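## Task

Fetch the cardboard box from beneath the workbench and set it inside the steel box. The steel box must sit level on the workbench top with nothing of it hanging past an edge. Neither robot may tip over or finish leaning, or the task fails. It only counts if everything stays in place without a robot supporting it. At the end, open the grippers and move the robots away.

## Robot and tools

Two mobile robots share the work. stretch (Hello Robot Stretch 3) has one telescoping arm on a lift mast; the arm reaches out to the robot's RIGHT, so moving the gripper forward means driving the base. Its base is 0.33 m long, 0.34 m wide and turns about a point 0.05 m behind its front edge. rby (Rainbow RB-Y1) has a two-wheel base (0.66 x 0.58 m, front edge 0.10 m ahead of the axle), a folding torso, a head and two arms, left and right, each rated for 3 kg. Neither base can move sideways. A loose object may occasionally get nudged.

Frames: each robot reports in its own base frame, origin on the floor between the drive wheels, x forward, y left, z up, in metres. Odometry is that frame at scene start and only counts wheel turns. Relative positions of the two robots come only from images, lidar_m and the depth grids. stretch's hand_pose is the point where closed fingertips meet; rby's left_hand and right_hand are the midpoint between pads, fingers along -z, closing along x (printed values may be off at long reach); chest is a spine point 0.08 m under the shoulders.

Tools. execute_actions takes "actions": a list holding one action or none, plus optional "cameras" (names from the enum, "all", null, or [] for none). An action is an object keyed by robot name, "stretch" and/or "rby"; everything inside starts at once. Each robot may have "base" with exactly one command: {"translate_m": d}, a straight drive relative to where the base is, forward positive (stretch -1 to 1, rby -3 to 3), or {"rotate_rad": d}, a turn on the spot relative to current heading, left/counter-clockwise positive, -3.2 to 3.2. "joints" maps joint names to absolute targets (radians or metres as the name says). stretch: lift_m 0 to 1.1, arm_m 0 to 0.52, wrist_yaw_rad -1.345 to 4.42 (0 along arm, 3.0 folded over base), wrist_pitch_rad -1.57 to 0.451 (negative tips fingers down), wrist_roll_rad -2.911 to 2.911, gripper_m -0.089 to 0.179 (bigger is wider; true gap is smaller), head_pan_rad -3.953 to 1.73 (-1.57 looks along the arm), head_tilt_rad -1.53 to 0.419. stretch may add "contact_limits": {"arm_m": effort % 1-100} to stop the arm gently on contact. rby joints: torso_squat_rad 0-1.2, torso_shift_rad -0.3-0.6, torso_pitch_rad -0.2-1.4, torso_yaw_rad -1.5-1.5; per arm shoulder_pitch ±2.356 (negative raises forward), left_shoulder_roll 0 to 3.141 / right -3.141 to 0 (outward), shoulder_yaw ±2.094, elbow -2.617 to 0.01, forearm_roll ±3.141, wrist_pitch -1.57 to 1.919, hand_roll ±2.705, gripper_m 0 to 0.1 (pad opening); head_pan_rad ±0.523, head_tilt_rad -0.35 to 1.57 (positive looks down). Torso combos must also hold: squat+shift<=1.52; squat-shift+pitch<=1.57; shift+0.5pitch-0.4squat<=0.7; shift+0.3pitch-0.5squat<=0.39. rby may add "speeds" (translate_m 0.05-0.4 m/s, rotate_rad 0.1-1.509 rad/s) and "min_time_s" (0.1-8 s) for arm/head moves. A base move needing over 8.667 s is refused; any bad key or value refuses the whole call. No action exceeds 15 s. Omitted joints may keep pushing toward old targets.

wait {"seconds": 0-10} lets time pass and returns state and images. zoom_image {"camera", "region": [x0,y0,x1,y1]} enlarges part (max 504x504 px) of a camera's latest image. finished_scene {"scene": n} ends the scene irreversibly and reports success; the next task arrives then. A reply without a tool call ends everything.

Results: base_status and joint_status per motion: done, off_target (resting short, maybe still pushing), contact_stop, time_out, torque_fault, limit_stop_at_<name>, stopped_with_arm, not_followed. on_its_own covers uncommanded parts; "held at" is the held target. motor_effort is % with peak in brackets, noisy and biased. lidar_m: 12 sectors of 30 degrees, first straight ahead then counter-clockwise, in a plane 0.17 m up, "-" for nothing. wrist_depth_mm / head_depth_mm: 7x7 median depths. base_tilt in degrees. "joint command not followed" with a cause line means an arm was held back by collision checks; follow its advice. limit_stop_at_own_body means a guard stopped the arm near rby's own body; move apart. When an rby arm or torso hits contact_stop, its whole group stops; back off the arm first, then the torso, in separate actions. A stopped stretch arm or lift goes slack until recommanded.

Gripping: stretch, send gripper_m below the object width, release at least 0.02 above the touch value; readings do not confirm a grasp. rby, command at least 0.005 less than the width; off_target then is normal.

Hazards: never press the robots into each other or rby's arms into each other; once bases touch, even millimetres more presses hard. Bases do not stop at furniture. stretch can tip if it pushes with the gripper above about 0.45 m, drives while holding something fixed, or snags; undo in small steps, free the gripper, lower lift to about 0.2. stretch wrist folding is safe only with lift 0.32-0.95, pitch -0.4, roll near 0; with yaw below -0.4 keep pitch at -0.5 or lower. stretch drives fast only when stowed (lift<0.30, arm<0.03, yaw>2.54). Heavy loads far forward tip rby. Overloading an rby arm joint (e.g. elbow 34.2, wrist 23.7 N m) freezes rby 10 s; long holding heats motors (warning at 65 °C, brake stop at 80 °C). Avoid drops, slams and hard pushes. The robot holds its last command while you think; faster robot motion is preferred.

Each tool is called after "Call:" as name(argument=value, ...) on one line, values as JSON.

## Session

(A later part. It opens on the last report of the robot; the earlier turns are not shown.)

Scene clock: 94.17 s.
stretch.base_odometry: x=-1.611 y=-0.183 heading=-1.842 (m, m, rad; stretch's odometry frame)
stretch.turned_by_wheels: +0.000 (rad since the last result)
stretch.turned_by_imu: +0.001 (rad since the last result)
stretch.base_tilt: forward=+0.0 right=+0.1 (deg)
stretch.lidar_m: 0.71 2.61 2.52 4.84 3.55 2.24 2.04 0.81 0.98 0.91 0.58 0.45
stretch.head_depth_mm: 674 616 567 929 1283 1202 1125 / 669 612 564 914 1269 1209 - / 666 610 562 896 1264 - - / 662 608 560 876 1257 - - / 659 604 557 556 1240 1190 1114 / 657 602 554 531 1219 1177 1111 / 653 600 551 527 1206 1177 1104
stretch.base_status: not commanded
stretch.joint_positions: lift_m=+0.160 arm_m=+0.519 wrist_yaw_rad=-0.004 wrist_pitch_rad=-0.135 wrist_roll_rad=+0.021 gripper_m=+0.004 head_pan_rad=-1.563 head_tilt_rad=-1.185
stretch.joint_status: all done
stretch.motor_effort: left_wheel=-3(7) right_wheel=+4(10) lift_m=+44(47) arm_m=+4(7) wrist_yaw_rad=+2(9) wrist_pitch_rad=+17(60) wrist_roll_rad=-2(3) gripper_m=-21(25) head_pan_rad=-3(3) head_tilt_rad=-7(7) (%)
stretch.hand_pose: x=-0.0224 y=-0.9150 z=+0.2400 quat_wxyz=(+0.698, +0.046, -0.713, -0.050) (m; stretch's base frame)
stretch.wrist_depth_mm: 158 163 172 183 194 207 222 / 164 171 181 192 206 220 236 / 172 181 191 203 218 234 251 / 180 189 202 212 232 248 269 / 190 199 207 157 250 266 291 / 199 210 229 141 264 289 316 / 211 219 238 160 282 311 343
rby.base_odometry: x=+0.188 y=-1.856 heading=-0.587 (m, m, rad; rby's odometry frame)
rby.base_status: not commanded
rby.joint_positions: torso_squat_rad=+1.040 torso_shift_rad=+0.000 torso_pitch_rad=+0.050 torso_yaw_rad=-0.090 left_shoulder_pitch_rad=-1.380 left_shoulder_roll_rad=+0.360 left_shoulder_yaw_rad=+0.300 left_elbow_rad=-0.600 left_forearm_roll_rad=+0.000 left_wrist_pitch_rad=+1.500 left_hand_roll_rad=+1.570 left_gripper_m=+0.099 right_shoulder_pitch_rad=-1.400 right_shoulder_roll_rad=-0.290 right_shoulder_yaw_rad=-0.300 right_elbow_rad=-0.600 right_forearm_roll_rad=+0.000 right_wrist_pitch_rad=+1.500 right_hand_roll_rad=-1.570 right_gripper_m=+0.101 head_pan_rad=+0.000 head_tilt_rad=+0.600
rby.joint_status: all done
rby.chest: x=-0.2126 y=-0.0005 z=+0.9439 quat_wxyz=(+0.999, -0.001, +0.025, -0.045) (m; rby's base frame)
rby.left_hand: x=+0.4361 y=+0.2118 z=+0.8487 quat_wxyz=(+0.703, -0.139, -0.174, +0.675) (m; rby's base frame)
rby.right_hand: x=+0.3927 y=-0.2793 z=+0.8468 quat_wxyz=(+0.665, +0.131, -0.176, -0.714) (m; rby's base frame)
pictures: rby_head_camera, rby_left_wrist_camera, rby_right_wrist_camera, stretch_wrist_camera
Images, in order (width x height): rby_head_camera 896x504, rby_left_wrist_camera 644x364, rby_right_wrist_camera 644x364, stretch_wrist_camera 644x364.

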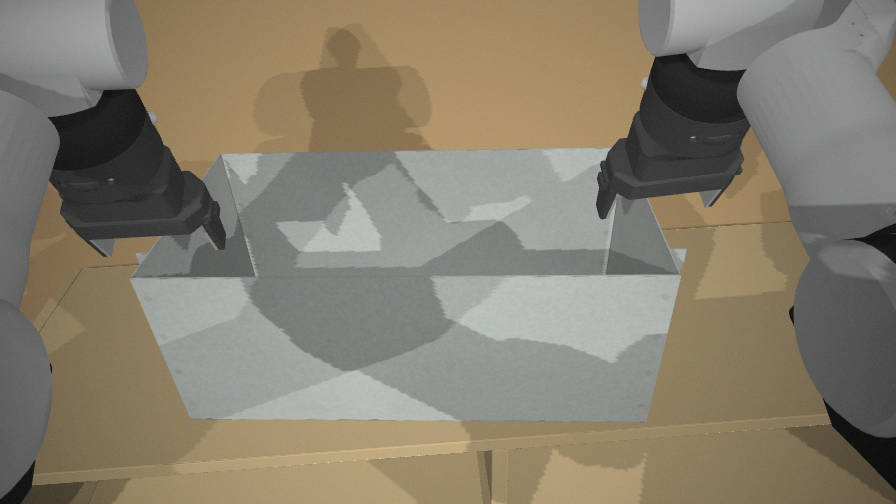

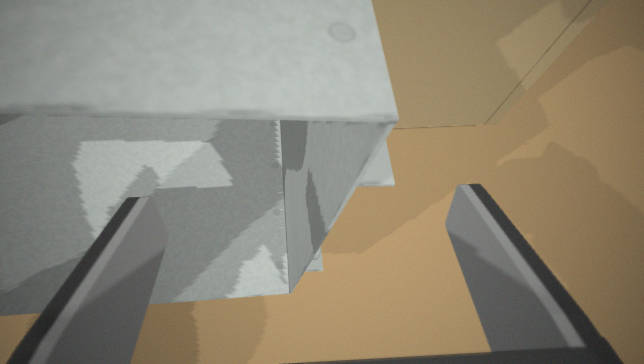

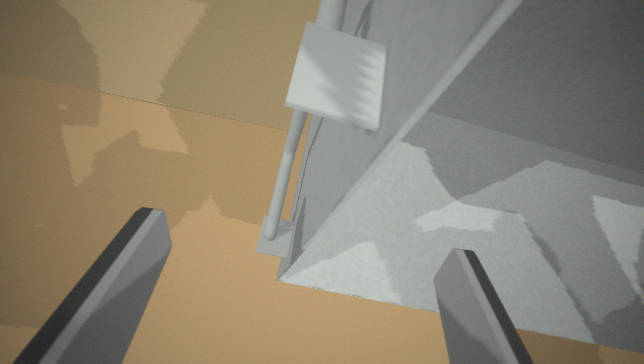

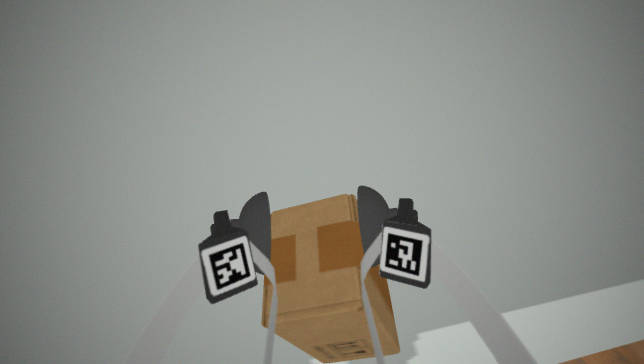

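Call:
execute_actions(actions=[{"stretch":{"joints":{"arm_m":0.0}},"rby":{"joints":{"torso_squat_rad":1.08,"left_shoulder_roll_rad":0.38,"left_shoulder_pitch_rad":-1.41,"left_wrist_pitch_rad":1.4,"right_shoulder_roll_rad":-0.27}}}], cameras=["rby_head_camera","stretch_wrist_camera","rby_left_wrist_camera","rby_right_wrist_camera"])

Scene clock: 101.10 s.
stretch.base_odometry: x=-1.611 y=-0.183 heading=-1.842 (m, m, rad; stretch's odometry frame)
stretch.turned_by_wheels: +0.000 (rad since the last result)
stretch.turned_by_imu: +0.002 (rad since the last result)
stretch.base_tilt: forward=-0.1 right=+0.1 (deg)
stretch.lidar_m: 0.71 2.62 2.51 4.86 3.58 2.24 2.04 0.81 0.98 0.39 0.59 0.45
stretch.head_depth_mm: 675 616 567 925 1280 1201 1127 / 670 612 565 911 1269 1205 - / 667 611 562 899 1259 - - / 664 607 559 879 1274 - - / 659 603 556 557 1243 1179 1110 / 656 600 556 531 1224 1182 1109 / 652 597 553 528 1205 1173 1105
stretch.base_status: not commanded
stretch.joint_positions: lift_m=+0.160 arm_m=+0.000 wrist_yaw_rad=-0.001 wrist_pitch_rad=-0.131 wrist_roll_rad=+0.021 gripper_m=+0.004 head_pan_rad=-1.563 head_tilt_rad=-1.185
stretch.joint_status: all done
stretch.motor_effort: left_wheel=-3(3) right_wheel=+5(4) lift_m=+44(44) arm_m=-3(5) wrist_yaw_rad=+0(3) wrist_pitch_rad=+14(17) wrist_roll_rad=-2(2) gripper_m=-22(21) head_pan_rad=-3(3) head_tilt_rad=-7(7) (%)
stretch.hand_pose: x=-0.0218 y=-0.3962 z=+0.2411 quat_wxyz=(+0.698, +0.046, -0.713, -0.048) (m; stretch's base frame)
stretch.wrist_depth_mm: 552 582 614 653 688 745 689 / 587 615 647 670 724 773 696 / 610 637 671 716 761 828 714 / 631 677 715 749 789 803 699 / 617 664 699 158 632 589 574 / 525 517 457 143 436 470 456 / 422 413 408 164 381 381 377
rby.base_odometry: x=+0.188 y=-1.856 heading=-0.587 (m, m, rad; rby's odometry frame)
rby.base_status: not commanded
rby.joint_positions: torso_squat_rad=+1.080 torso_shift_rad=+0.000 torso_pitch_rad=+0.050 torso_yaw_rad=-0.090 left_shoulder_pitch_rad=-1.410 left_shoulder_roll_rad=+0.380 left_shoulder_yaw_rad=+0.300 left_elbow_rad=-0.600 left_forearm_roll_rad=+0.000 left_wrist_pitch_rad=+1.400 left_hand_roll_rad=+1.570 left_gripper_m=+0.099 right_shoulder_pitch_rad=-1.400 right_shoulder_roll_rad=-0.270 right_shoulder_yaw_rad=-0.300 right_elbow_rad=-0.600 right_forearm_roll_rad=+0.000 right_wrist_pitch_rad=+1.500 right_hand_roll_rad=-1.570 right_gripper_m=+0.101 head_pan_rad=+0.000 head_tilt_rad=+0.600
rby.joint_status: all done
rby.chest: x=-0.2126 y=-0.0004 z=+0.9195 quat_wxyz=(+0.999, -0.001, +0.025, -0.045) (m; rby's base frame)
rby.left_hand: x=+0.4617 y=+0.2161 z=+0.8580 quat_wxyz=(+0.689, -0.185, -0.220, +0.666) (m; rby's base frame)
rby.right_hand: x=+0.3926 y=-0.2671 z=+0.8181 quat_wxyz=(+0.672, +0.132, -0.171, -0.709) (m; rby's base frame)
pictures: rby_head_camera, rby_left_wrist_camera, rby_right_wrist_camera, stretch_wrist_camera
Images, in order (width x height): rby_head_camera 896x504, rby_left_wrist_camera 644x364, rby_right_wrist_camera 644x364, stretch_wrist_camera 644x364.

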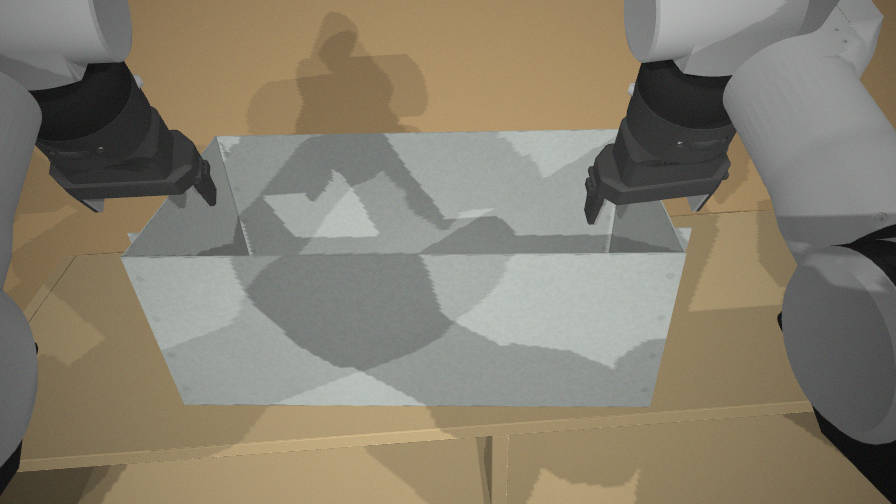

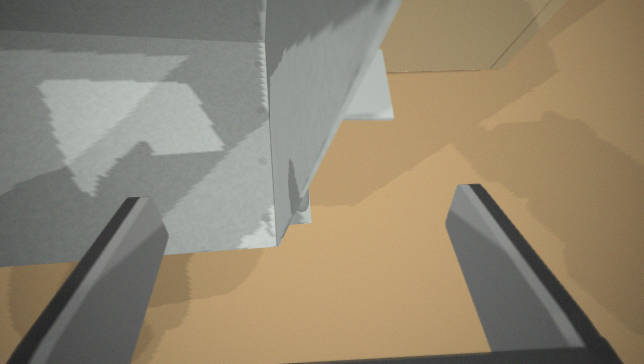

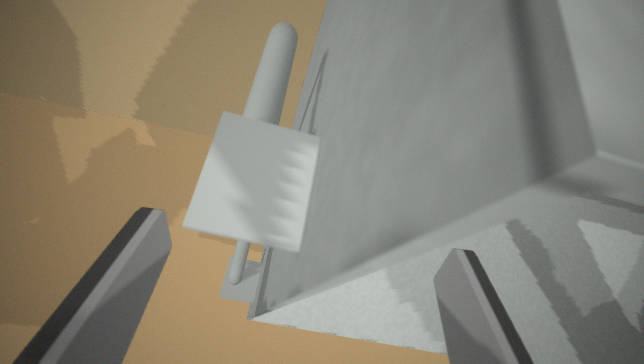

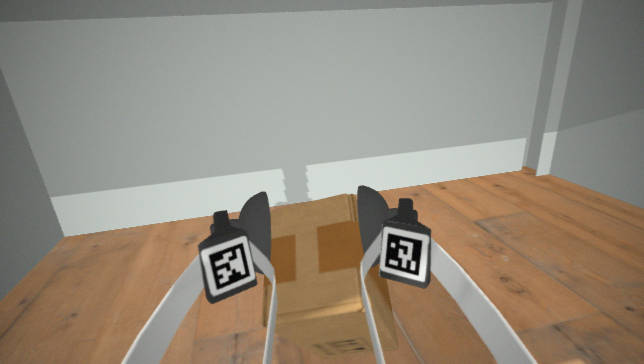

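Call:
execute_actions(actions=[{"stretch":{"joints":{"wrist_yaw_rad":1.57}},"rby":{"base":{"translate_m":0.015},"joints":{"torso_squat_rad":1.14,"left_shoulder_pitch_rad":-1.39,"right_wrist_pitch_rad":1.42}}}], cameras=["rby_head_camera","stretch_nav_camera","rby_left_wrist_camera","rby_right_wrist_camera"])

Scene clock: 106.27 s.
stretch.base_odometry: x=-1.611 y=-0.183 heading=-1.842 (m, m, rad; stretch's odometry frame)
stretch.turned_by_wheels: +0.000 (rad since the last result)
stretch.turned_by_imu: +0.001 (rad since the last result)
stretch.base_tilt: forward=+0.0 right=+0.1 (deg)
stretch.lidar_m: 0.71 2.62 2.52 4.84 3.59 2.24 2.03 0.81 0.98 0.95 0.58 0.27
stretch.head_depth_mm: 674 616 568 928 1278 1200 1127 / 668 613 566 913 1267 1213 - / 667 611 562 901 1266 - - / 662 608 559 876 1270 - - / 658 605 556 557 1249 1176 1114 / 655 601 554 532 1220 1182 1110 / 652 599 552 527 1198 1170 1104
stretch.base_status: not commanded
stretch.joint_positions: lift_m=+0.160 arm_m=+0.000 wrist_yaw_rad=+1.567 wrist_pitch_rad=-0.131 wrist_roll_rad=+0.021 gripper_m=+0.004 head_pan_rad=-1.563 head_tilt_rad=-1.185
stretch.joint_status: all done
stretch.motor_effort: left_wheel=-3(3) right_wheel=+4(3) lift_m=+44(44) arm_m=-3(3) wrist_yaw_rad=+2(4) wrist_pitch_rad=+15(15) wrist_roll_rad=-2(2) gripper_m=-21(21) head_pan_rad=-4(3) head_tilt_rad=-7(7) (%)
stretch.hand_pose: x=+0.2295 y=-0.1463 z=+0.2411 quat_wxyz=(+0.528, +0.536, -0.472, +0.459) (m; stretch's base frame)
stretch.wrist_depth_mm: - - - 530 281 289 309 / - - - 585 293 307 328 / - - - 630 313 326 353 / - 952 911 696 327 346 375 / 691 675 692 157 350 370 401 / 518 519 453 143 370 399 428 / 427 421 405 164 336 384 378
rby.base_odometry: x=+0.200 y=-1.864 heading=-0.586 (m, m, rad; rby's odometry frame)
rby.base_status: done
rby.joint_positions: torso_squat_rad=+1.140 torso_shift_rad=-0.001 torso_pitch_rad=+0.048 torso_yaw_rad=-0.090 left_shoulder_pitch_rad=-1.390 left_shoulder_roll_rad=+0.380 left_shoulder_yaw_rad=+0.300 left_elbow_rad=-0.600 left_forearm_roll_rad=+0.000 left_wrist_pitch_rad=+1.400 left_hand_roll_rad=+1.570 left_gripper_m=+0.099 right_shoulder_pitch_rad=-1.406 right_shoulder_roll_rad=-0.272 right_shoulder_yaw_rad=-0.300 right_elbow_rad=-0.604 right_forearm_roll_rad=+0.000 right_wrist_pitch_rad=+1.419 right_hand_roll_rad=-1.570 right_gripper_m=+0.101 head_pan_rad=+0.000 head_tilt_rad=+0.600
rby.joint_status: all done
rby.chest: x=-0.2134 y=-0.0002 z=+0.8818 quat_wxyz=(+0.999, -0.001, +0.024, -0.045) (m; rby's base frame)
rby.left_hand: x=+0.4583 y=+0.2210 z=+0.8092 quat_wxyz=(+0.688, -0.178, -0.216, +0.669) (m; rby's base frame)
rby.right_hand: x=+0.4102 y=-0.2677 z=+0.7960 quat_wxyz=(+0.665, +0.162, -0.204, -0.700) (m; rby's base frame)
pictures: rby_head_camera, rby_left_wrist_camera, rby_right_wrist_camera, stretch_nav_camera (sideways: a quarter turn counterclockwise sets it upright)
Images, in order (width x height): rby_head_camera 896x504, rby_left_wrist_camera 644x364, rby_right_wrist_camera 644x364, stretch_nav_camera 672x504.

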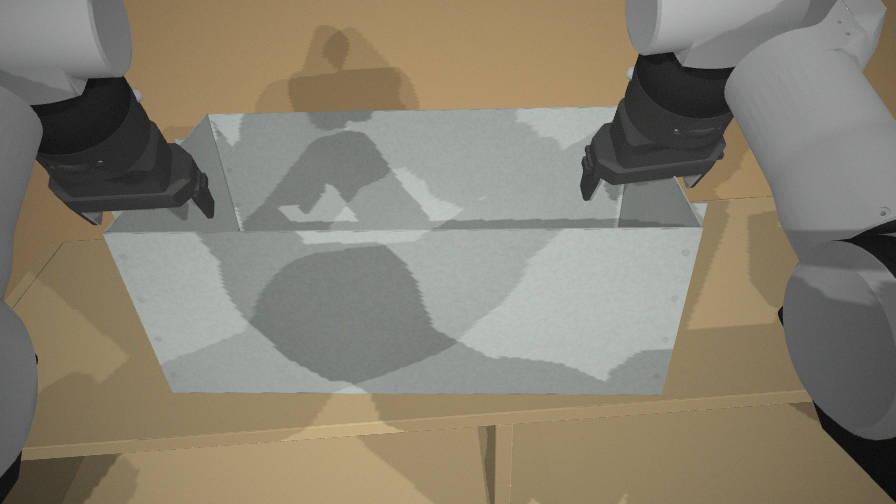

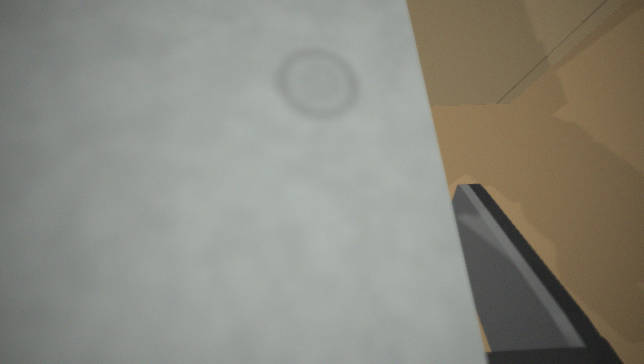

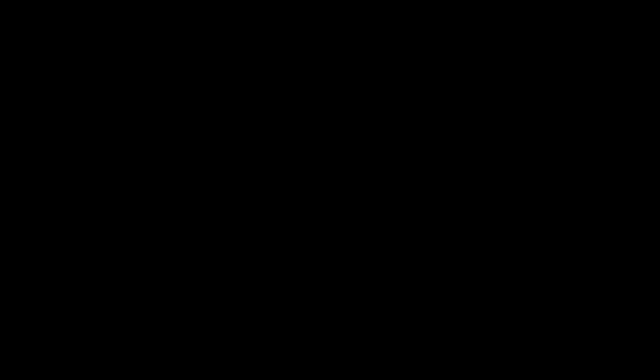

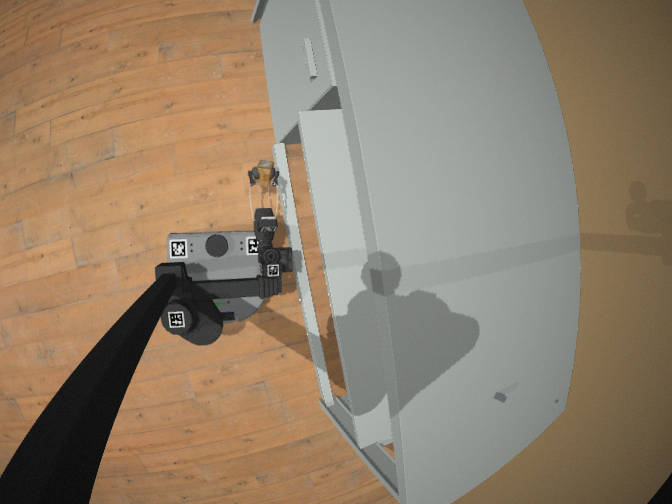

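Call:
execute_actions(actions=[{"stretch":{"base":{"rotate_rad":1.6}},"rby":{"joints":{"torso_squat_rad":1.06,"left_elbow_rad":-0.45,"left_shoulder_pitch_rad":-1.44,"left_wrist_pitch_rad":1.3,"left_shoulder_roll_rad":0.41}}}], cameras=[])

Call:
execute_actions(actions=[{"stretch":{"base":{"translate_m":0.3}},"rby":{"base":{"translate_m":0.035},"joints":{"torso_squat_rad":1.12}}}], cameras=["rby_head_camera","stretch_nav_camera","rby_left_wrist_camera","rby_right_wrist_camera"])

Scene clock: 111.77 s.
stretch.base_odometry: x=-1.611 y=-0.183 heading=-0.242 (m, m, rad; stretch's odometry frame)
stretch.turned_by_wheels: +1.600 (rad since the last result)
stretch.turned_by_imu: +1.626 (rad since the last result)
stretch.base_tilt: forward=+0.0 right=+0.1 (deg)
stretch.lidar_m: 4.85 3.45 2.22 2.04 0.91 1.00 0.95 0.56 0.45 0.76 2.62 0.26
stretch.head_depth_mm: 673 617 578 856 853 812 1104 / 677 659 864 933 1246 1182 - / 1028 1151 1289 1340 1279 - - / 1735 1590 1462 1366 1287 - - / 1721 1583 1459 1344 1278 1186 1111 / 1719 1559 1448 1354 1257 1182 1113 / 1700 1564 1449 1342 1248 1176 1105
stretch.base_status: done
stretch.joint_positions: lift_m=+0.160 arm_m=+0.000 wrist_yaw_rad=+1.567 wrist_pitch_rad=-0.131 wrist_roll_rad=+0.021 gripper_m=+0.004 head_pan_rad=-1.563 head_tilt_rad=-1.185
stretch.joint_status: not commanded
stretch.motor_effort: left_wheel=-3(8) right_wheel=+5(9) lift_m=+44(44) arm_m=-3(3) wrist_yaw_rad=+1(2) wrist_pitch_rad=+15(15) wrist_roll_rad=-2(2) gripper_m=-21(21) head_pan_rad=-3(3) head_tilt_rad=-8(7) (%)
stretch.hand_pose: x=+0.2295 y=-0.1462 z=+0.2411 quat_wxyz=(+0.528, +0.536, -0.472, +0.460) (m; stretch's base frame)
stretch.wrist_depth_mm: - - - - - - - / - - - - - - - / - - - - - - - / - 954 903 878 844 811 778 / 692 667 696 158 637 585 568 / 519 518 462 143 434 462 457 / 425 416 404 164 371 385 372
rby.base_odometry: x=+0.200 y=-1.864 heading=-0.586 (m, m, rad; rby's odometry frame)
rby.base_status: not commanded
rby.joint_positions: torso_squat_rad=+1.060 torso_shift_rad=+0.000 torso_pitch_rad=+0.050 torso_yaw_rad=-0.090 left_shoulder_pitch_rad=-1.440 left_shoulder_roll_rad=+0.410 left_shoulder_yaw_rad=+0.300 left_elbow_rad=-0.450 left_forearm_roll_rad=+0.000 left_wrist_pitch_rad=+1.300 left_hand_roll_rad=+1.570 left_gripper_m=+0.099 right_shoulder_pitch_rad=-1.400 right_shoulder_roll_rad=-0.270 right_shoulder_yaw_rad=-0.300 right_elbow_rad=-0.600 right_forearm_roll_rad=+0.000 right_wrist_pitch_rad=+1.420 right_hand_roll_rad=-1.570 right_gripper_m=+0.101 head_pan_rad=+0.000 head_tilt_rad=+0.600
rby.joint_status: all done
rby.chest: x=-0.2125 y=-0.0003 z=+0.9318 quat_wxyz=(+0.999, -0.001, +0.025, -0.045) (m; rby's base frame)
rby.left_hand: x=+0.4669 y=+0.2304 z=+0.8515 quat_wxyz=(+0.683, -0.178, -0.219, +0.673) (m; rby's base frame)
rby.right_hand: x=+0.4092 y=-0.2678 z=+0.8390 quat_wxyz=(+0.666, +0.158, -0.200, -0.701) (m; rby's base frame)
pictures: none
No camera images: the call's "cameras" was empty. Leave "cameras" out to get every camera's image.

Scene clock: 115.97 s.
stretch.base_odometry: x=-1.320 y=-0.255 heading=-0.243 (m, m, rad; stretch's odometry frame)
stretch.turned_by_wheels: +0.000 (rad since the last result)
stretch.turned_by_imu: +0.001 (rad since the last result)
stretch.base_tilt: forward=+0.0 right=+0.1 (deg)
stretch.lidar_m: 4.55 3.51 2.28 2.06 0.98 1.03 1.25 0.66 0.75 2.56 2.53 0.26
stretch.head_depth_mm: 1741 1278 1351 1354 1281 1199 1129 / 1746 1612 1484 1374 1272 1212 - / 1741 1596 1480 1369 1279 - - / 1741 1592 1470 1354 1291 - - / 1716 1573 1459 1359 1277 1179 1110 / 1732 1575 1449 1345 1255 1183 1107 / 1704 1566 1441 1338 1254 1172 1107
stretch.base_status: done
stretch.joint_positions: lift_m=+0.160 arm_m=+0.000 wrist_yaw_rad=+1.567 wrist_pitch_rad=-0.131 wrist_roll_rad=+0.021 gripper_m=+0.004 head_pan_rad=-1.563 head_tilt_rad=-1.185
stretch.joint_status: not commanded
stretch.motor_effort: left_wheel=-3(5) right_wheel=+3(11) lift_m=+44(43) arm_m=-3(3) wrist_yaw_rad=+3(2) wrist_pitch_rad=+14(14) wrist_roll_rad=-2(2) gripper_m=-21(21) head_pan_rad=-3(2) head_tilt_rad=-7(8) (%)
stretch.hand_pose: x=+0.2295 y=-0.1462 z=+0.2411 quat_wxyz=(+0.528, +0.536, -0.472, +0.460) (m; stretch's base frame)
stretch.wrist_depth_mm: - - - - - - - / - - - - - - - / - - - - - - - / - 922 918 882 836 802 771 / 700 663 683 158 625 581 570 / 523 516 457 143 433 471 450 / 424 410 406 165 379 384 378
rby.base_odometry: x=+0.230 y=-1.884 heading=-0.586 (m, m, rad; rby's odometry frame)
rby.base_status: done
rby.joint_positions: torso_squat_rad=+1.120 torso_shift_rad=+0.000 torso_pitch_rad=+0.050 torso_yaw_rad=-0.090 left_shoulder_pitch_rad=-1.440 left_shoulder_roll_rad=+0.410 left_shoulder_yaw_rad=+0.300 left_elbow_rad=-0.450 left_forearm_roll_rad=+0.000 left_wrist_pitch_rad=+1.300 left_hand_roll_rad=+1.570 left_gripper_m=+0.099 right_shoulder_pitch_rad=-1.400 right_shoulder_roll_rad=-0.270 right_shoulder_yaw_rad=-0.300 right_elbow_rad=-0.600 right_forearm_roll_rad=+0.000 right_wrist_pitch_rad=+1.420 right_hand_roll_rad=-1.570 right_gripper_m=+0.101 head_pan_rad=+0.000 head_tilt_rad=+0.600
rby.joint_status: all done
rby.chest: x=-0.2125 y=-0.0003 z=+0.8945 quat_wxyz=(+0.999, -0.001, +0.025, -0.045) (m; rby's base frame)
rby.left_hand: x=+0.4668 y=+0.2305 z=+0.8142 quat_wxyz=(+0.683, -0.178, -0.219, +0.673) (m; rby's base frame)
rby.right_hand: x=+0.4091 y=-0.2678 z=+0.8015 quat_wxyz=(+0.666, +0.158, -0.199, -0.701) (m; rby's base frame)
pictures: rby_head_camera, rby_left_wrist_camera, rby_right_wrist_camera, stretch_nav_camera (sideways: a quarter turn counterclockwise sets it upright)
Images, in order (width x height): rby_head_camera 896x504, rby_left_wrist_camera 644x364, rby_right_wrist_camera 644x364, stretch_nav_camera 672x504.

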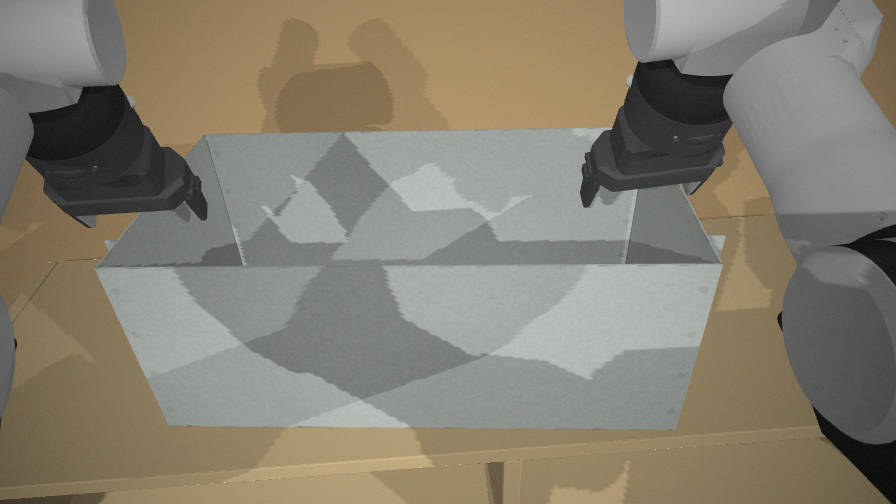

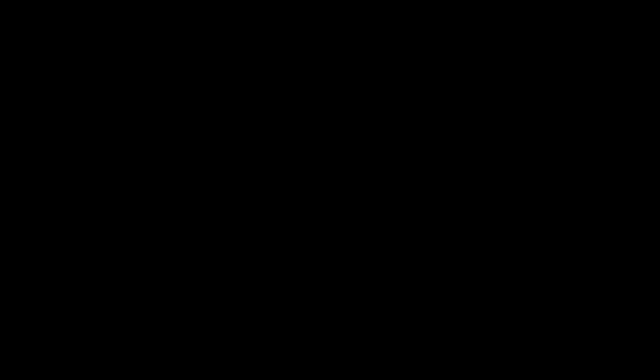

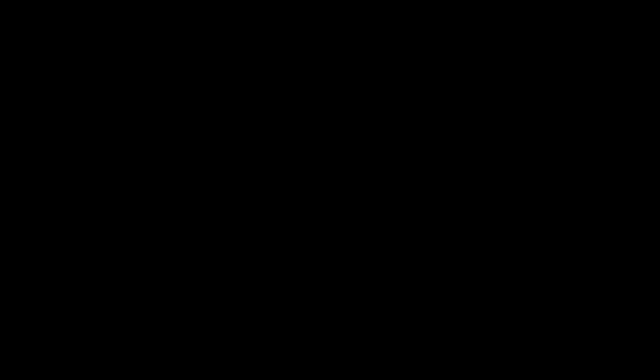

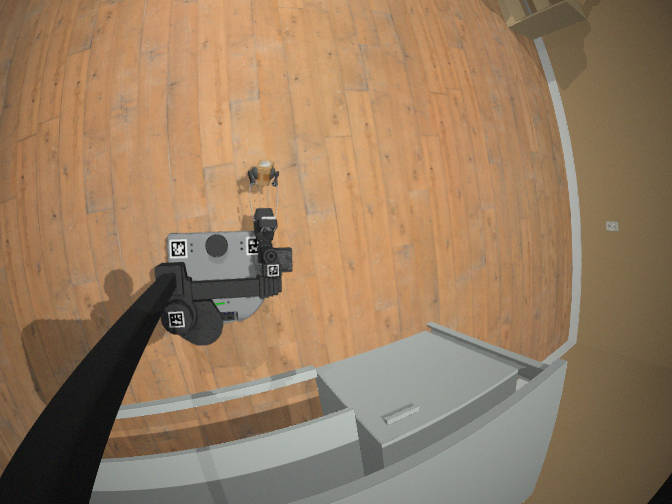

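Call:
execute_actions(actions=[{"stretch":{"base":{"translate_m":0.15},"joints":{"lift_m":0.6}},"rby":{"joints":{"left_gripper_m":0,"right_gripper_m":0,"right_shoulder_roll_rad":-0.295,"left_shoulder_pitch_rad":-1.425}}}], cameras=["rby_head_camera"])

Call:
execute_actions(actions=[{"stretch":{"base":{"translate_m":0.15},"joints":{"lift_m":1.0}},"rby":{"joints":{"torso_squat_rad":1.02}}}], cameras=["rby_head_camera","stretch_wrist_camera"])

Scene clock: 122.37 s.
stretch.base_odometry: x=-1.174 y=-0.291 heading=-0.243 (m, m, rad; stretch's odometry frame)
stretch.turned_by_wheels: +0.000 (rad since the last result)
stretch.turned_by_imu: +0.002 (rad since the last result)
stretch.base_tilt: forward=+0.0 right=+0.1 (deg)
stretch.lidar_m: 4.39 3.53 2.31 2.08 2.13 1.09 1.40 0.80 0.93 2.54 2.44 2.14
stretch.head_depth_mm: 1779 1615 1480 1378 1285 1199 - / 1752 1597 1471 1367 - - - / 1748 1597 1472 1379 - - - / 1732 1585 1463 1374 1249 - - / 1728 1588 1466 1354 1240 1178 1112 / 1719 1567 1450 1356 1230 1182 1111 / 1701 1568 1445 1345 1243 1175 1107
stretch.base_status: done
stretch.joint_positions: lift_m=+0.600 arm_m=+0.000 wrist_yaw_rad=+1.567 wrist_pitch_rad=-0.130 wrist_roll_rad=+0.021 gripper_m=+0.004 head_pan_rad=-1.563 head_tilt_rad=-1.185
stretch.joint_status: all done
stretch.motor_effort: left_wheel=-3(5) right_wheel=+4(10) lift_m=+44(44) arm_m=-3(3) wrist_yaw_rad=+1(1) wrist_pitch_rad=+14(15) wrist_roll_rad=-2(2) gripper_m=-21(21) head_pan_rad=-2(3) head_tilt_rad=-7(7) (%)
stretch.hand_pose: x=+0.2296 y=-0.1462 z=+0.6813 quat_wxyz=(+0.528, +0.536, -0.473, +0.460) (m; stretch's base frame)
stretch.wrist_depth_mm: - - - - - - - / - - - - - - - / - - - - - - - / - - - - - - - / - - - 158 - - - / - - - 143 - - - / - - 962 165 880 895 882
rby.base_odometry: x=+0.230 y=-1.884 heading=-0.586 (m, m, rad; rby's odometry frame)
rby.base_status: not commanded
rby.joint_positions: torso_squat_rad=+1.120 torso_shift_rad=+0.000 torso_pitch_rad=+0.050 torso_yaw_rad=-0.090 left_shoulder_pitch_rad=-1.429 left_shoulder_roll_rad=+0.404 left_shoulder_yaw_rad=+0.300 left_elbow_rad=-0.451 left_forearm_roll_rad=+0.002 left_wrist_pitch_rad=+1.300 left_hand_roll_rad=+1.570 left_gripper_m=+0.008 right_shoulder_pitch_rad=-1.401 right_shoulder_roll_rad=-0.289 right_shoulder_yaw_rad=-0.300 right_elbow_rad=-0.600 right_forearm_roll_rad=-0.002 right_wrist_pitch_rad=+1.420 right_hand_roll_rad=-1.570 right_gripper_m=+0.004 head_pan_rad=+0.000 head_tilt_rad=+0.600
rby.joint_status: left_gripper_m off_target (ended at +0.008, target +0.000); the others done
rby.chest: x=-0.2127 y=-0.0005 z=+0.8945 quat_wxyz=(+0.999, -0.001, +0.025, -0.045) (m; rby's base frame)
rby.left_hand: x=+0.4649 y=+0.2282 z=+0.8067 quat_wxyz=(+0.685, -0.175, -0.214, +0.674) (m; rby's base frame)
rby.right_hand: x=+0.4094 y=-0.2788 z=+0.8067 quat_wxyz=(+0.660, +0.159, -0.204, -0.706) (m; rby's base frame)
pictures: rby_head_camera
Images, in order (width x height): rby_head_camera 896x504.

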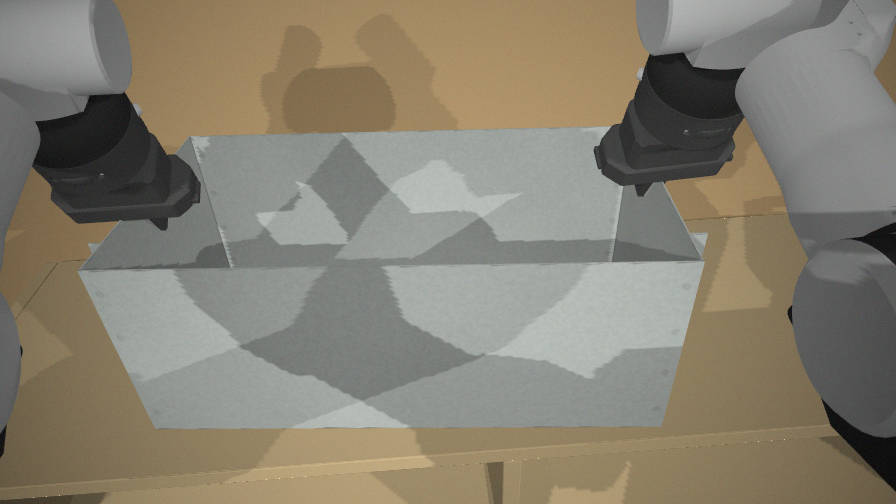

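Scene clock: 126.83 s.
stretch.base_odometry: x=-1.029 y=-0.327 heading=-0.243 (m, m, rad; stretch's odometry frame)
stretch.turned_by_wheels: +0.000 (rad since the last result)
stretch.turned_by_imu: +0.001 (rad since the last result)
stretch.base_tilt: forward=+0.0 right=+0.1 (deg)
stretch.lidar_m: 4.26 3.59 2.33 2.11 2.12 1.21 1.55 0.93 1.12 2.51 2.36 2.01
stretch.head_depth_mm: - 1570 1485 1380 1286 1198 1132 / - - 1452 1369 1281 1205 1111 / - - - 1365 1280 - - / - - - 1360 1274 - - / 1717 1595 - 1346 1260 1186 1111 / 1713 1603 - 1337 1258 1175 1105 / 1714 - - 1328 1262 1180 1107
stretch.base_status: done
stretch.joint_positions: lift_m=+1.000 arm_m=+0.000 wrist_yaw_rad=+1.567 wrist_pitch_rad=-0.130 wrist_roll_rad=+0.021 gripper_m=+0.004 head_pan_rad=-1.563 head_tilt_rad=-1.185
stretch.joint_status: all done
stretch.motor_effort: left_wheel=-3(5) right_wheel=+4(11) lift_m=+43(44) arm_m=-3(3) wrist_yaw_rad=+2(2) wrist_pitch_rad=+14(14) wrist_roll_rad=-2(2) gripper_m=-21(21) head_pan_rad=-3(3) head_tilt_rad=-8(7) (%)
stretch.hand_pose: x=+0.2296 y=-0.1462 z=+1.0813 quat_wxyz=(+0.528, +0.536, -0.473, +0.460) (m; stretch's base frame)
stretch.wrist_depth_mm: - - - - - - - / - - - - - - - / - - - - - - - / - - - - - - - / - - - 158 - - - / - - - 143 - - - / - - - 164 - - -
rby.base_odometry: x=+0.230 y=-1.884 heading=-0.586 (m, m, rad; rby's odometry frame)
rby.base_status: not commanded
rby.joint_positions: torso_squat_rad=+1.020 torso_shift_rad=+0.001 torso_pitch_rad=+0.052 torso_yaw_rad=-0.090 left_shoulder_pitch_rad=-1.424 left_shoulder_roll_rad=+0.402 left_shoulder_yaw_rad=+0.300 left_elbow_rad=-0.448 left_forearm_roll_rad=+0.002 left_wrist_pitch_rad=+1.301 left_hand_roll_rad=+1.570 left_gripper_m=+0.008 right_shoulder_pitch_rad=-1.398 right_shoulder_roll_rad=-0.287 right_shoulder_yaw_rad=-0.300 right_elbow_rad=-0.598 right_forearm_roll_rad=-0.002 right_wrist_pitch_rad=+1.420 right_hand_roll_rad=-1.570 right_gripper_m=+0.004 head_pan_rad=+0.000 head_tilt_rad=+0.600
rby.joint_status: all done
rby.chest: x=-0.2116 y=-0.0006 z=+0.9560 quat_wxyz=(+0.999, -0.001, +0.026, -0.045) (m; rby's base frame)
rby.left_hand: x=+0.4640 y=+0.2284 z=+0.8615 quat_wxyz=(+0.687, -0.171, -0.210, +0.675) (m; rby's base frame)
rby.right_hand: x=+0.4093 y=-0.2785 z=+0.8635 quat_wxyz=(+0.660, +0.156, -0.201, -0.706) (m; rby's base frame)
pictures: rby_head_camera, stretch_wrist_camera
Images, in order (width x height): rby_head_camera 896x504, stretch_wrist_camera 644x364.

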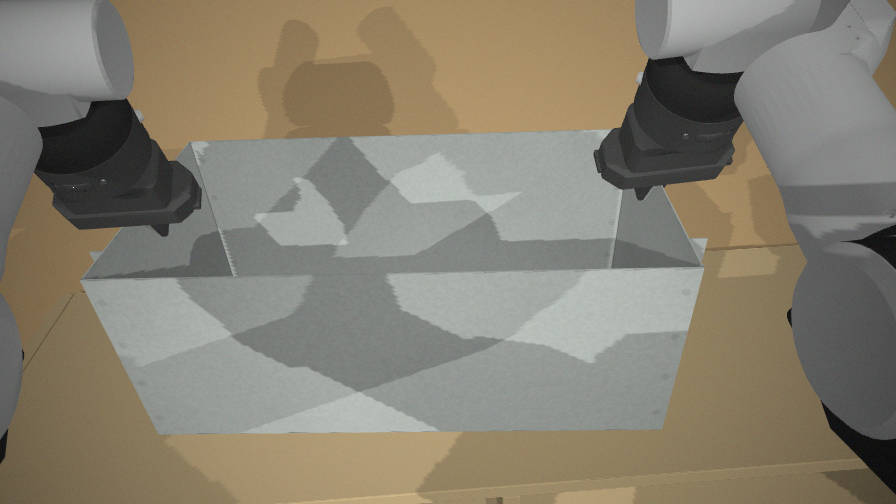

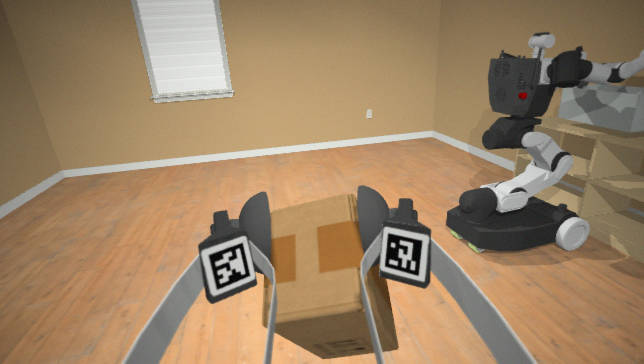

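Call:
execute_actions(actions=[{"stretch":{"base":{"rotate_rad":-0.08},"joints":{"head_pan_rad":-0.3,"head_tilt_rad":-0.6,"lift_m":1.08}},"rby":{"base":{"translate_m":-1.7},"speeds":{"translate_m":0.3}}}], cameras=["stretch_nav_camera"])

Call:
execute_actions(actions=[{"rby":{"base":{"rotate_rad":-1.5},"speeds":{"rotate_rad":0.5},"joints":{"torso_squat_rad":1.1,"head_tilt_rad":0.35}}}], cameras=["rby_head_camera","stretch_wrist_camera","stretch_nav_camera"])

Scene clock: 136.73 s.
stretch.base_odometry: x=-1.029 y=-0.327 heading=-0.323 (m, m, rad; stretch's odometry frame)
stretch.turned_by_wheels: -0.080 (rad since the last result)
stretch.turned_by_imu: -0.079 (rad since the last result)
stretch.base_tilt: forward=+0.0 right=+0.1 (deg)
stretch.lidar_m: 1.29 1.33 2.41 2.11 2.12 1.21 1.55 0.93 1.06 2.52 2.36 2.68
stretch.head_depth_mm: 2794 2801 2746 - 1736 1454 1240 / 3077 3029 2998 - 1657 1468 1244 / 3502 3711 2989 2040 1760 1453 1245 / 3980 - 3020 2204 1750 1450 1241 / - - 2731 2206 1757 1455 1242 / 3896 1355 2581 2183 1743 1442 1239 / 3591 1541 2842 2200 1657 1446 1236
stretch.base_status: done
stretch.joint_positions: lift_m=+1.080 arm_m=+0.000 wrist_yaw_rad=+1.568 wrist_pitch_rad=-0.130 wrist_roll_rad=+0.021 gripper_m=+0.004 head_pan_rad=-0.307 head_tilt_rad=-0.606
stretch.joint_status: all done
stretch.motor_effort: left_wheel=+3(6) right_wheel=-3(4) lift_m=+43(45) arm_m=-3(3) wrist_yaw_rad=+2(2) wrist_pitch_rad=+14(14) wrist_roll_rad=-2(2) gripper_m=-21(21) head_pan_rad=+3(41) head_tilt_rad=+2(31) (%)
stretch.hand_pose: x=+0.2296 y=-0.1462 z=+1.1613 quat_wxyz=(+0.528, +0.536, -0.473, +0.460) (m; stretch's base frame)
stretch.wrist_depth_mm: - - - - - - - / - - - - - - - / - - - - - - - / - - - - - - - / - - - 158 - - - / - - - 143 - - - / - - - 164 - - -
rby.base_odometry: x=-1.187 y=-0.944 heading=-0.585 (m, m, rad; rby's odometry frame)
rby.base_status: done
rby.joint_positions: torso_squat_rad=+1.020 torso_shift_rad=+0.001 torso_pitch_rad=+0.052 torso_yaw_rad=-0.090 left_shoulder_pitch_rad=-1.424 left_shoulder_roll_rad=+0.402 left_shoulder_yaw_rad=+0.300 left_elbow_rad=-0.448 left_forearm_roll_rad=+0.002 left_wrist_pitch_rad=+1.301 left_hand_roll_rad=+1.570 left_gripper_m=+0.008 right_shoulder_pitch_rad=-1.398 right_shoulder_roll_rad=-0.287 right_shoulder_yaw_rad=-0.300 right_elbow_rad=-0.598 right_forearm_roll_rad=-0.002 right_wrist_pitch_rad=+1.420 right_hand_roll_rad=-1.570 right_gripper_m=+0.004 head_pan_rad=+0.000 head_tilt_rad=+0.600
rby.joint_status: not commanded
rby.chest: x=-0.2117 y=-0.0006 z=+0.9559 quat_wxyz=(+0.999, -0.001, +0.026, -0.045) (m; rby's base frame)
rby.left_hand: x=+0.4639 y=+0.2284 z=+0.8614 quat_wxyz=(+0.687, -0.171, -0.210, +0.675) (m; rby's base frame)
rby.right_hand: x=+0.4091 y=-0.2785 z=+0.8634 quat_wxyz=(+0.661, +0.156, -0.201, -0.706) (m; rby's base frame)
pictures: stretch_nav_camera (sideways: a quarter turn counterclockwise sets it upright)
Images, in order (width x height): stretch_nav_camera 672x504.

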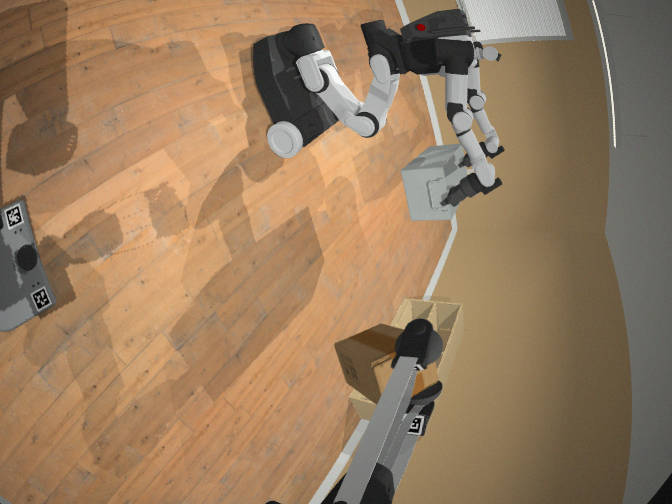

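Scene clock: 141.07 s.
stretch.base_odometry: x=-1.029 y=-0.327 heading=-0.323 (m, m, rad; stretch's odometry frame)
stretch.turned_by_wheels: +0.000 (rad since the last result)
stretch.turned_by_imu: +0.001 (rad since the last result)
stretch.base_tilt: forward=+0.0 right=+0.1 (deg)
stretch.lidar_m: 1.47 1.47 2.42 2.11 2.12 1.21 1.54 0.93 1.06 2.52 2.35 2.68
stretch.head_depth_mm: 2790 2799 2729 - 1740 1464 1242 / 3085 3050 3020 - 1661 1459 1246 / 3476 3764 3002 2034 1760 1446 1242 / 3960 - 2982 2209 1744 1455 1250 / - - 3026 2204 1741 1443 1236 / 3950 - 1172 1983 1751 1445 1244 / 3722 1330 1263 1166 1738 1441 1238
stretch.base_status: not commanded
stretch.joint_positions: lift_m=+1.080 arm_m=+0.000 wrist_yaw_rad=+1.568 wrist_pitch_rad=-0.130 wrist_roll_rad=+0.021 gripper_m=+0.004 head_pan_rad=-0.307 head_tilt_rad=-0.606
stretch.joint_status: not commanded
stretch.motor_effort: left_wheel=+3(3) right_wheel=-2(4) lift_m=+44(44) arm_m=-3(3) wrist_yaw_rad=+2(1) wrist_pitch_rad=+14(14) wrist_roll_rad=-2(2) gripper_m=-21(21) head_pan_rad=+3(3) head_tilt_rad=+3(3) (%)
stretch.hand_pose: x=+0.2296 y=-0.1462 z=+1.1613 quat_wxyz=(+0.528, +0.536, -0.473, +0.460) (m; stretch's base frame)
stretch.wrist_depth_mm: - - - - - - - / - - - - - - - / - - - - - - - / - - - - - - - / - - - 157 - - - / - - - 143 - - - / - - - 164 - - -
rby.base_odometry: x=-1.187 y=-0.944 heading=-2.085 (m, m, rad; rby's odometry frame)
rby.base_status: done
rby.joint_positions: torso_squat_rad=+1.100 torso_shift_rad=+0.001 torso_pitch_rad=+0.052 torso_yaw_rad=-0.090 left_shoulder_pitch_rad=-1.424 left_shoulder_roll_rad=+0.402 left_shoulder_yaw_rad=+0.300 left_elbow_rad=-0.448 left_forearm_roll_rad=+0.002 left_wrist_pitch_rad=+1.301 left_hand_roll_rad=+1.570 left_gripper_m=+0.008 right_shoulder_pitch_rad=-1.398 right_shoulder_roll_rad=-0.287 right_shoulder_yaw_rad=-0.300 right_elbow_rad=-0.598 right_forearm_roll_rad=-0.002 right_wrist_pitch_rad=+1.420 right_hand_roll_rad=-1.570 right_gripper_m=+0.004 head_pan_rad=+0.000 head_tilt_rad=+0.350
rby.joint_status: all done
rby.chest: x=-0.2117 y=-0.0005 z=+0.9071 quat_wxyz=(+0.999, -0.001, +0.026, -0.045) (m; rby's base frame)
rby.left_hand: x=+0.4638 y=+0.2285 z=+0.8124 quat_wxyz=(+0.687, -0.171, -0.210, +0.675) (m; rby's base frame)
rby.right_hand: x=+0.4091 y=-0.2783 z=+0.8144 quat_wxyz=(+0.661, +0.156, -0.201, -0.706) (m; rby's base frame)
pictures: rby_head_camera, stretch_nav_camera (sideways: a quarter turn counterclockwise sets it upright), stretch_wrist_camera
Images, in order (width x height): rby_head_camera 896x504, stretch_nav_camera 672x504, stretch_wrist_camera 644x364.

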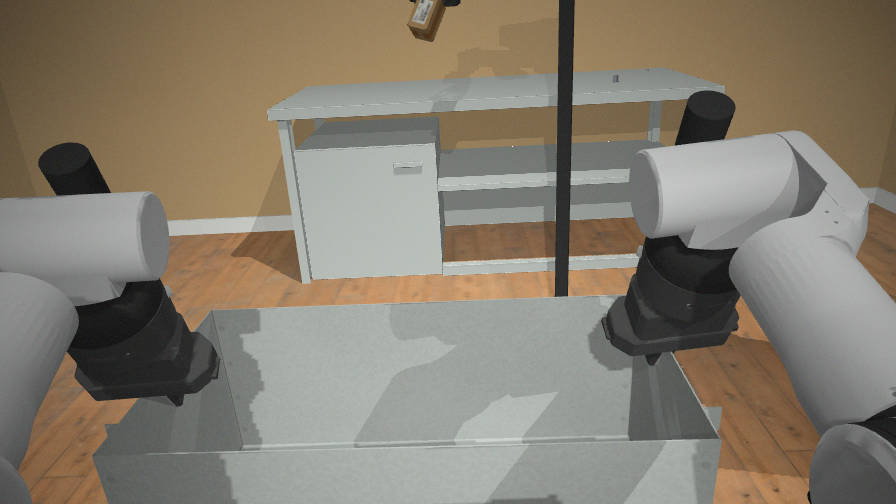

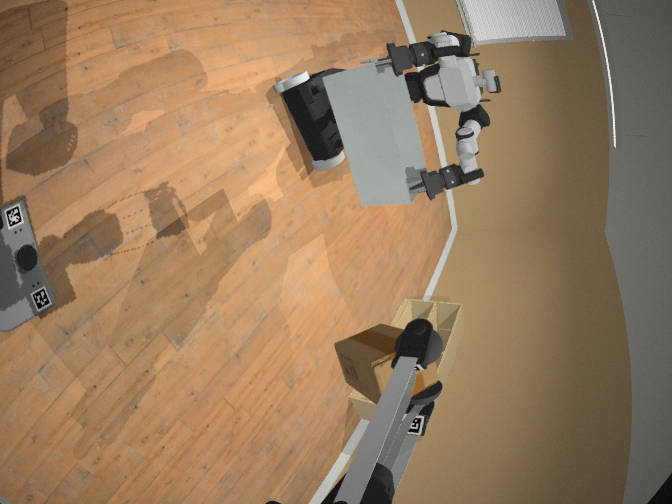

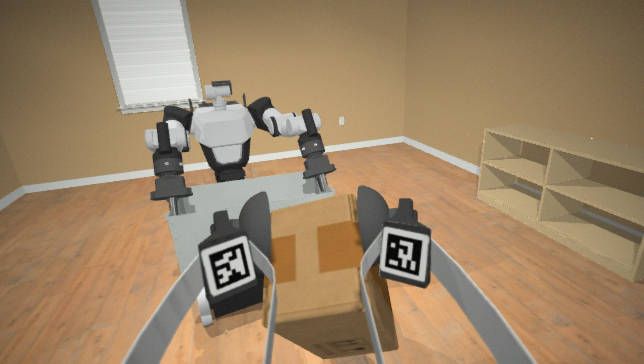

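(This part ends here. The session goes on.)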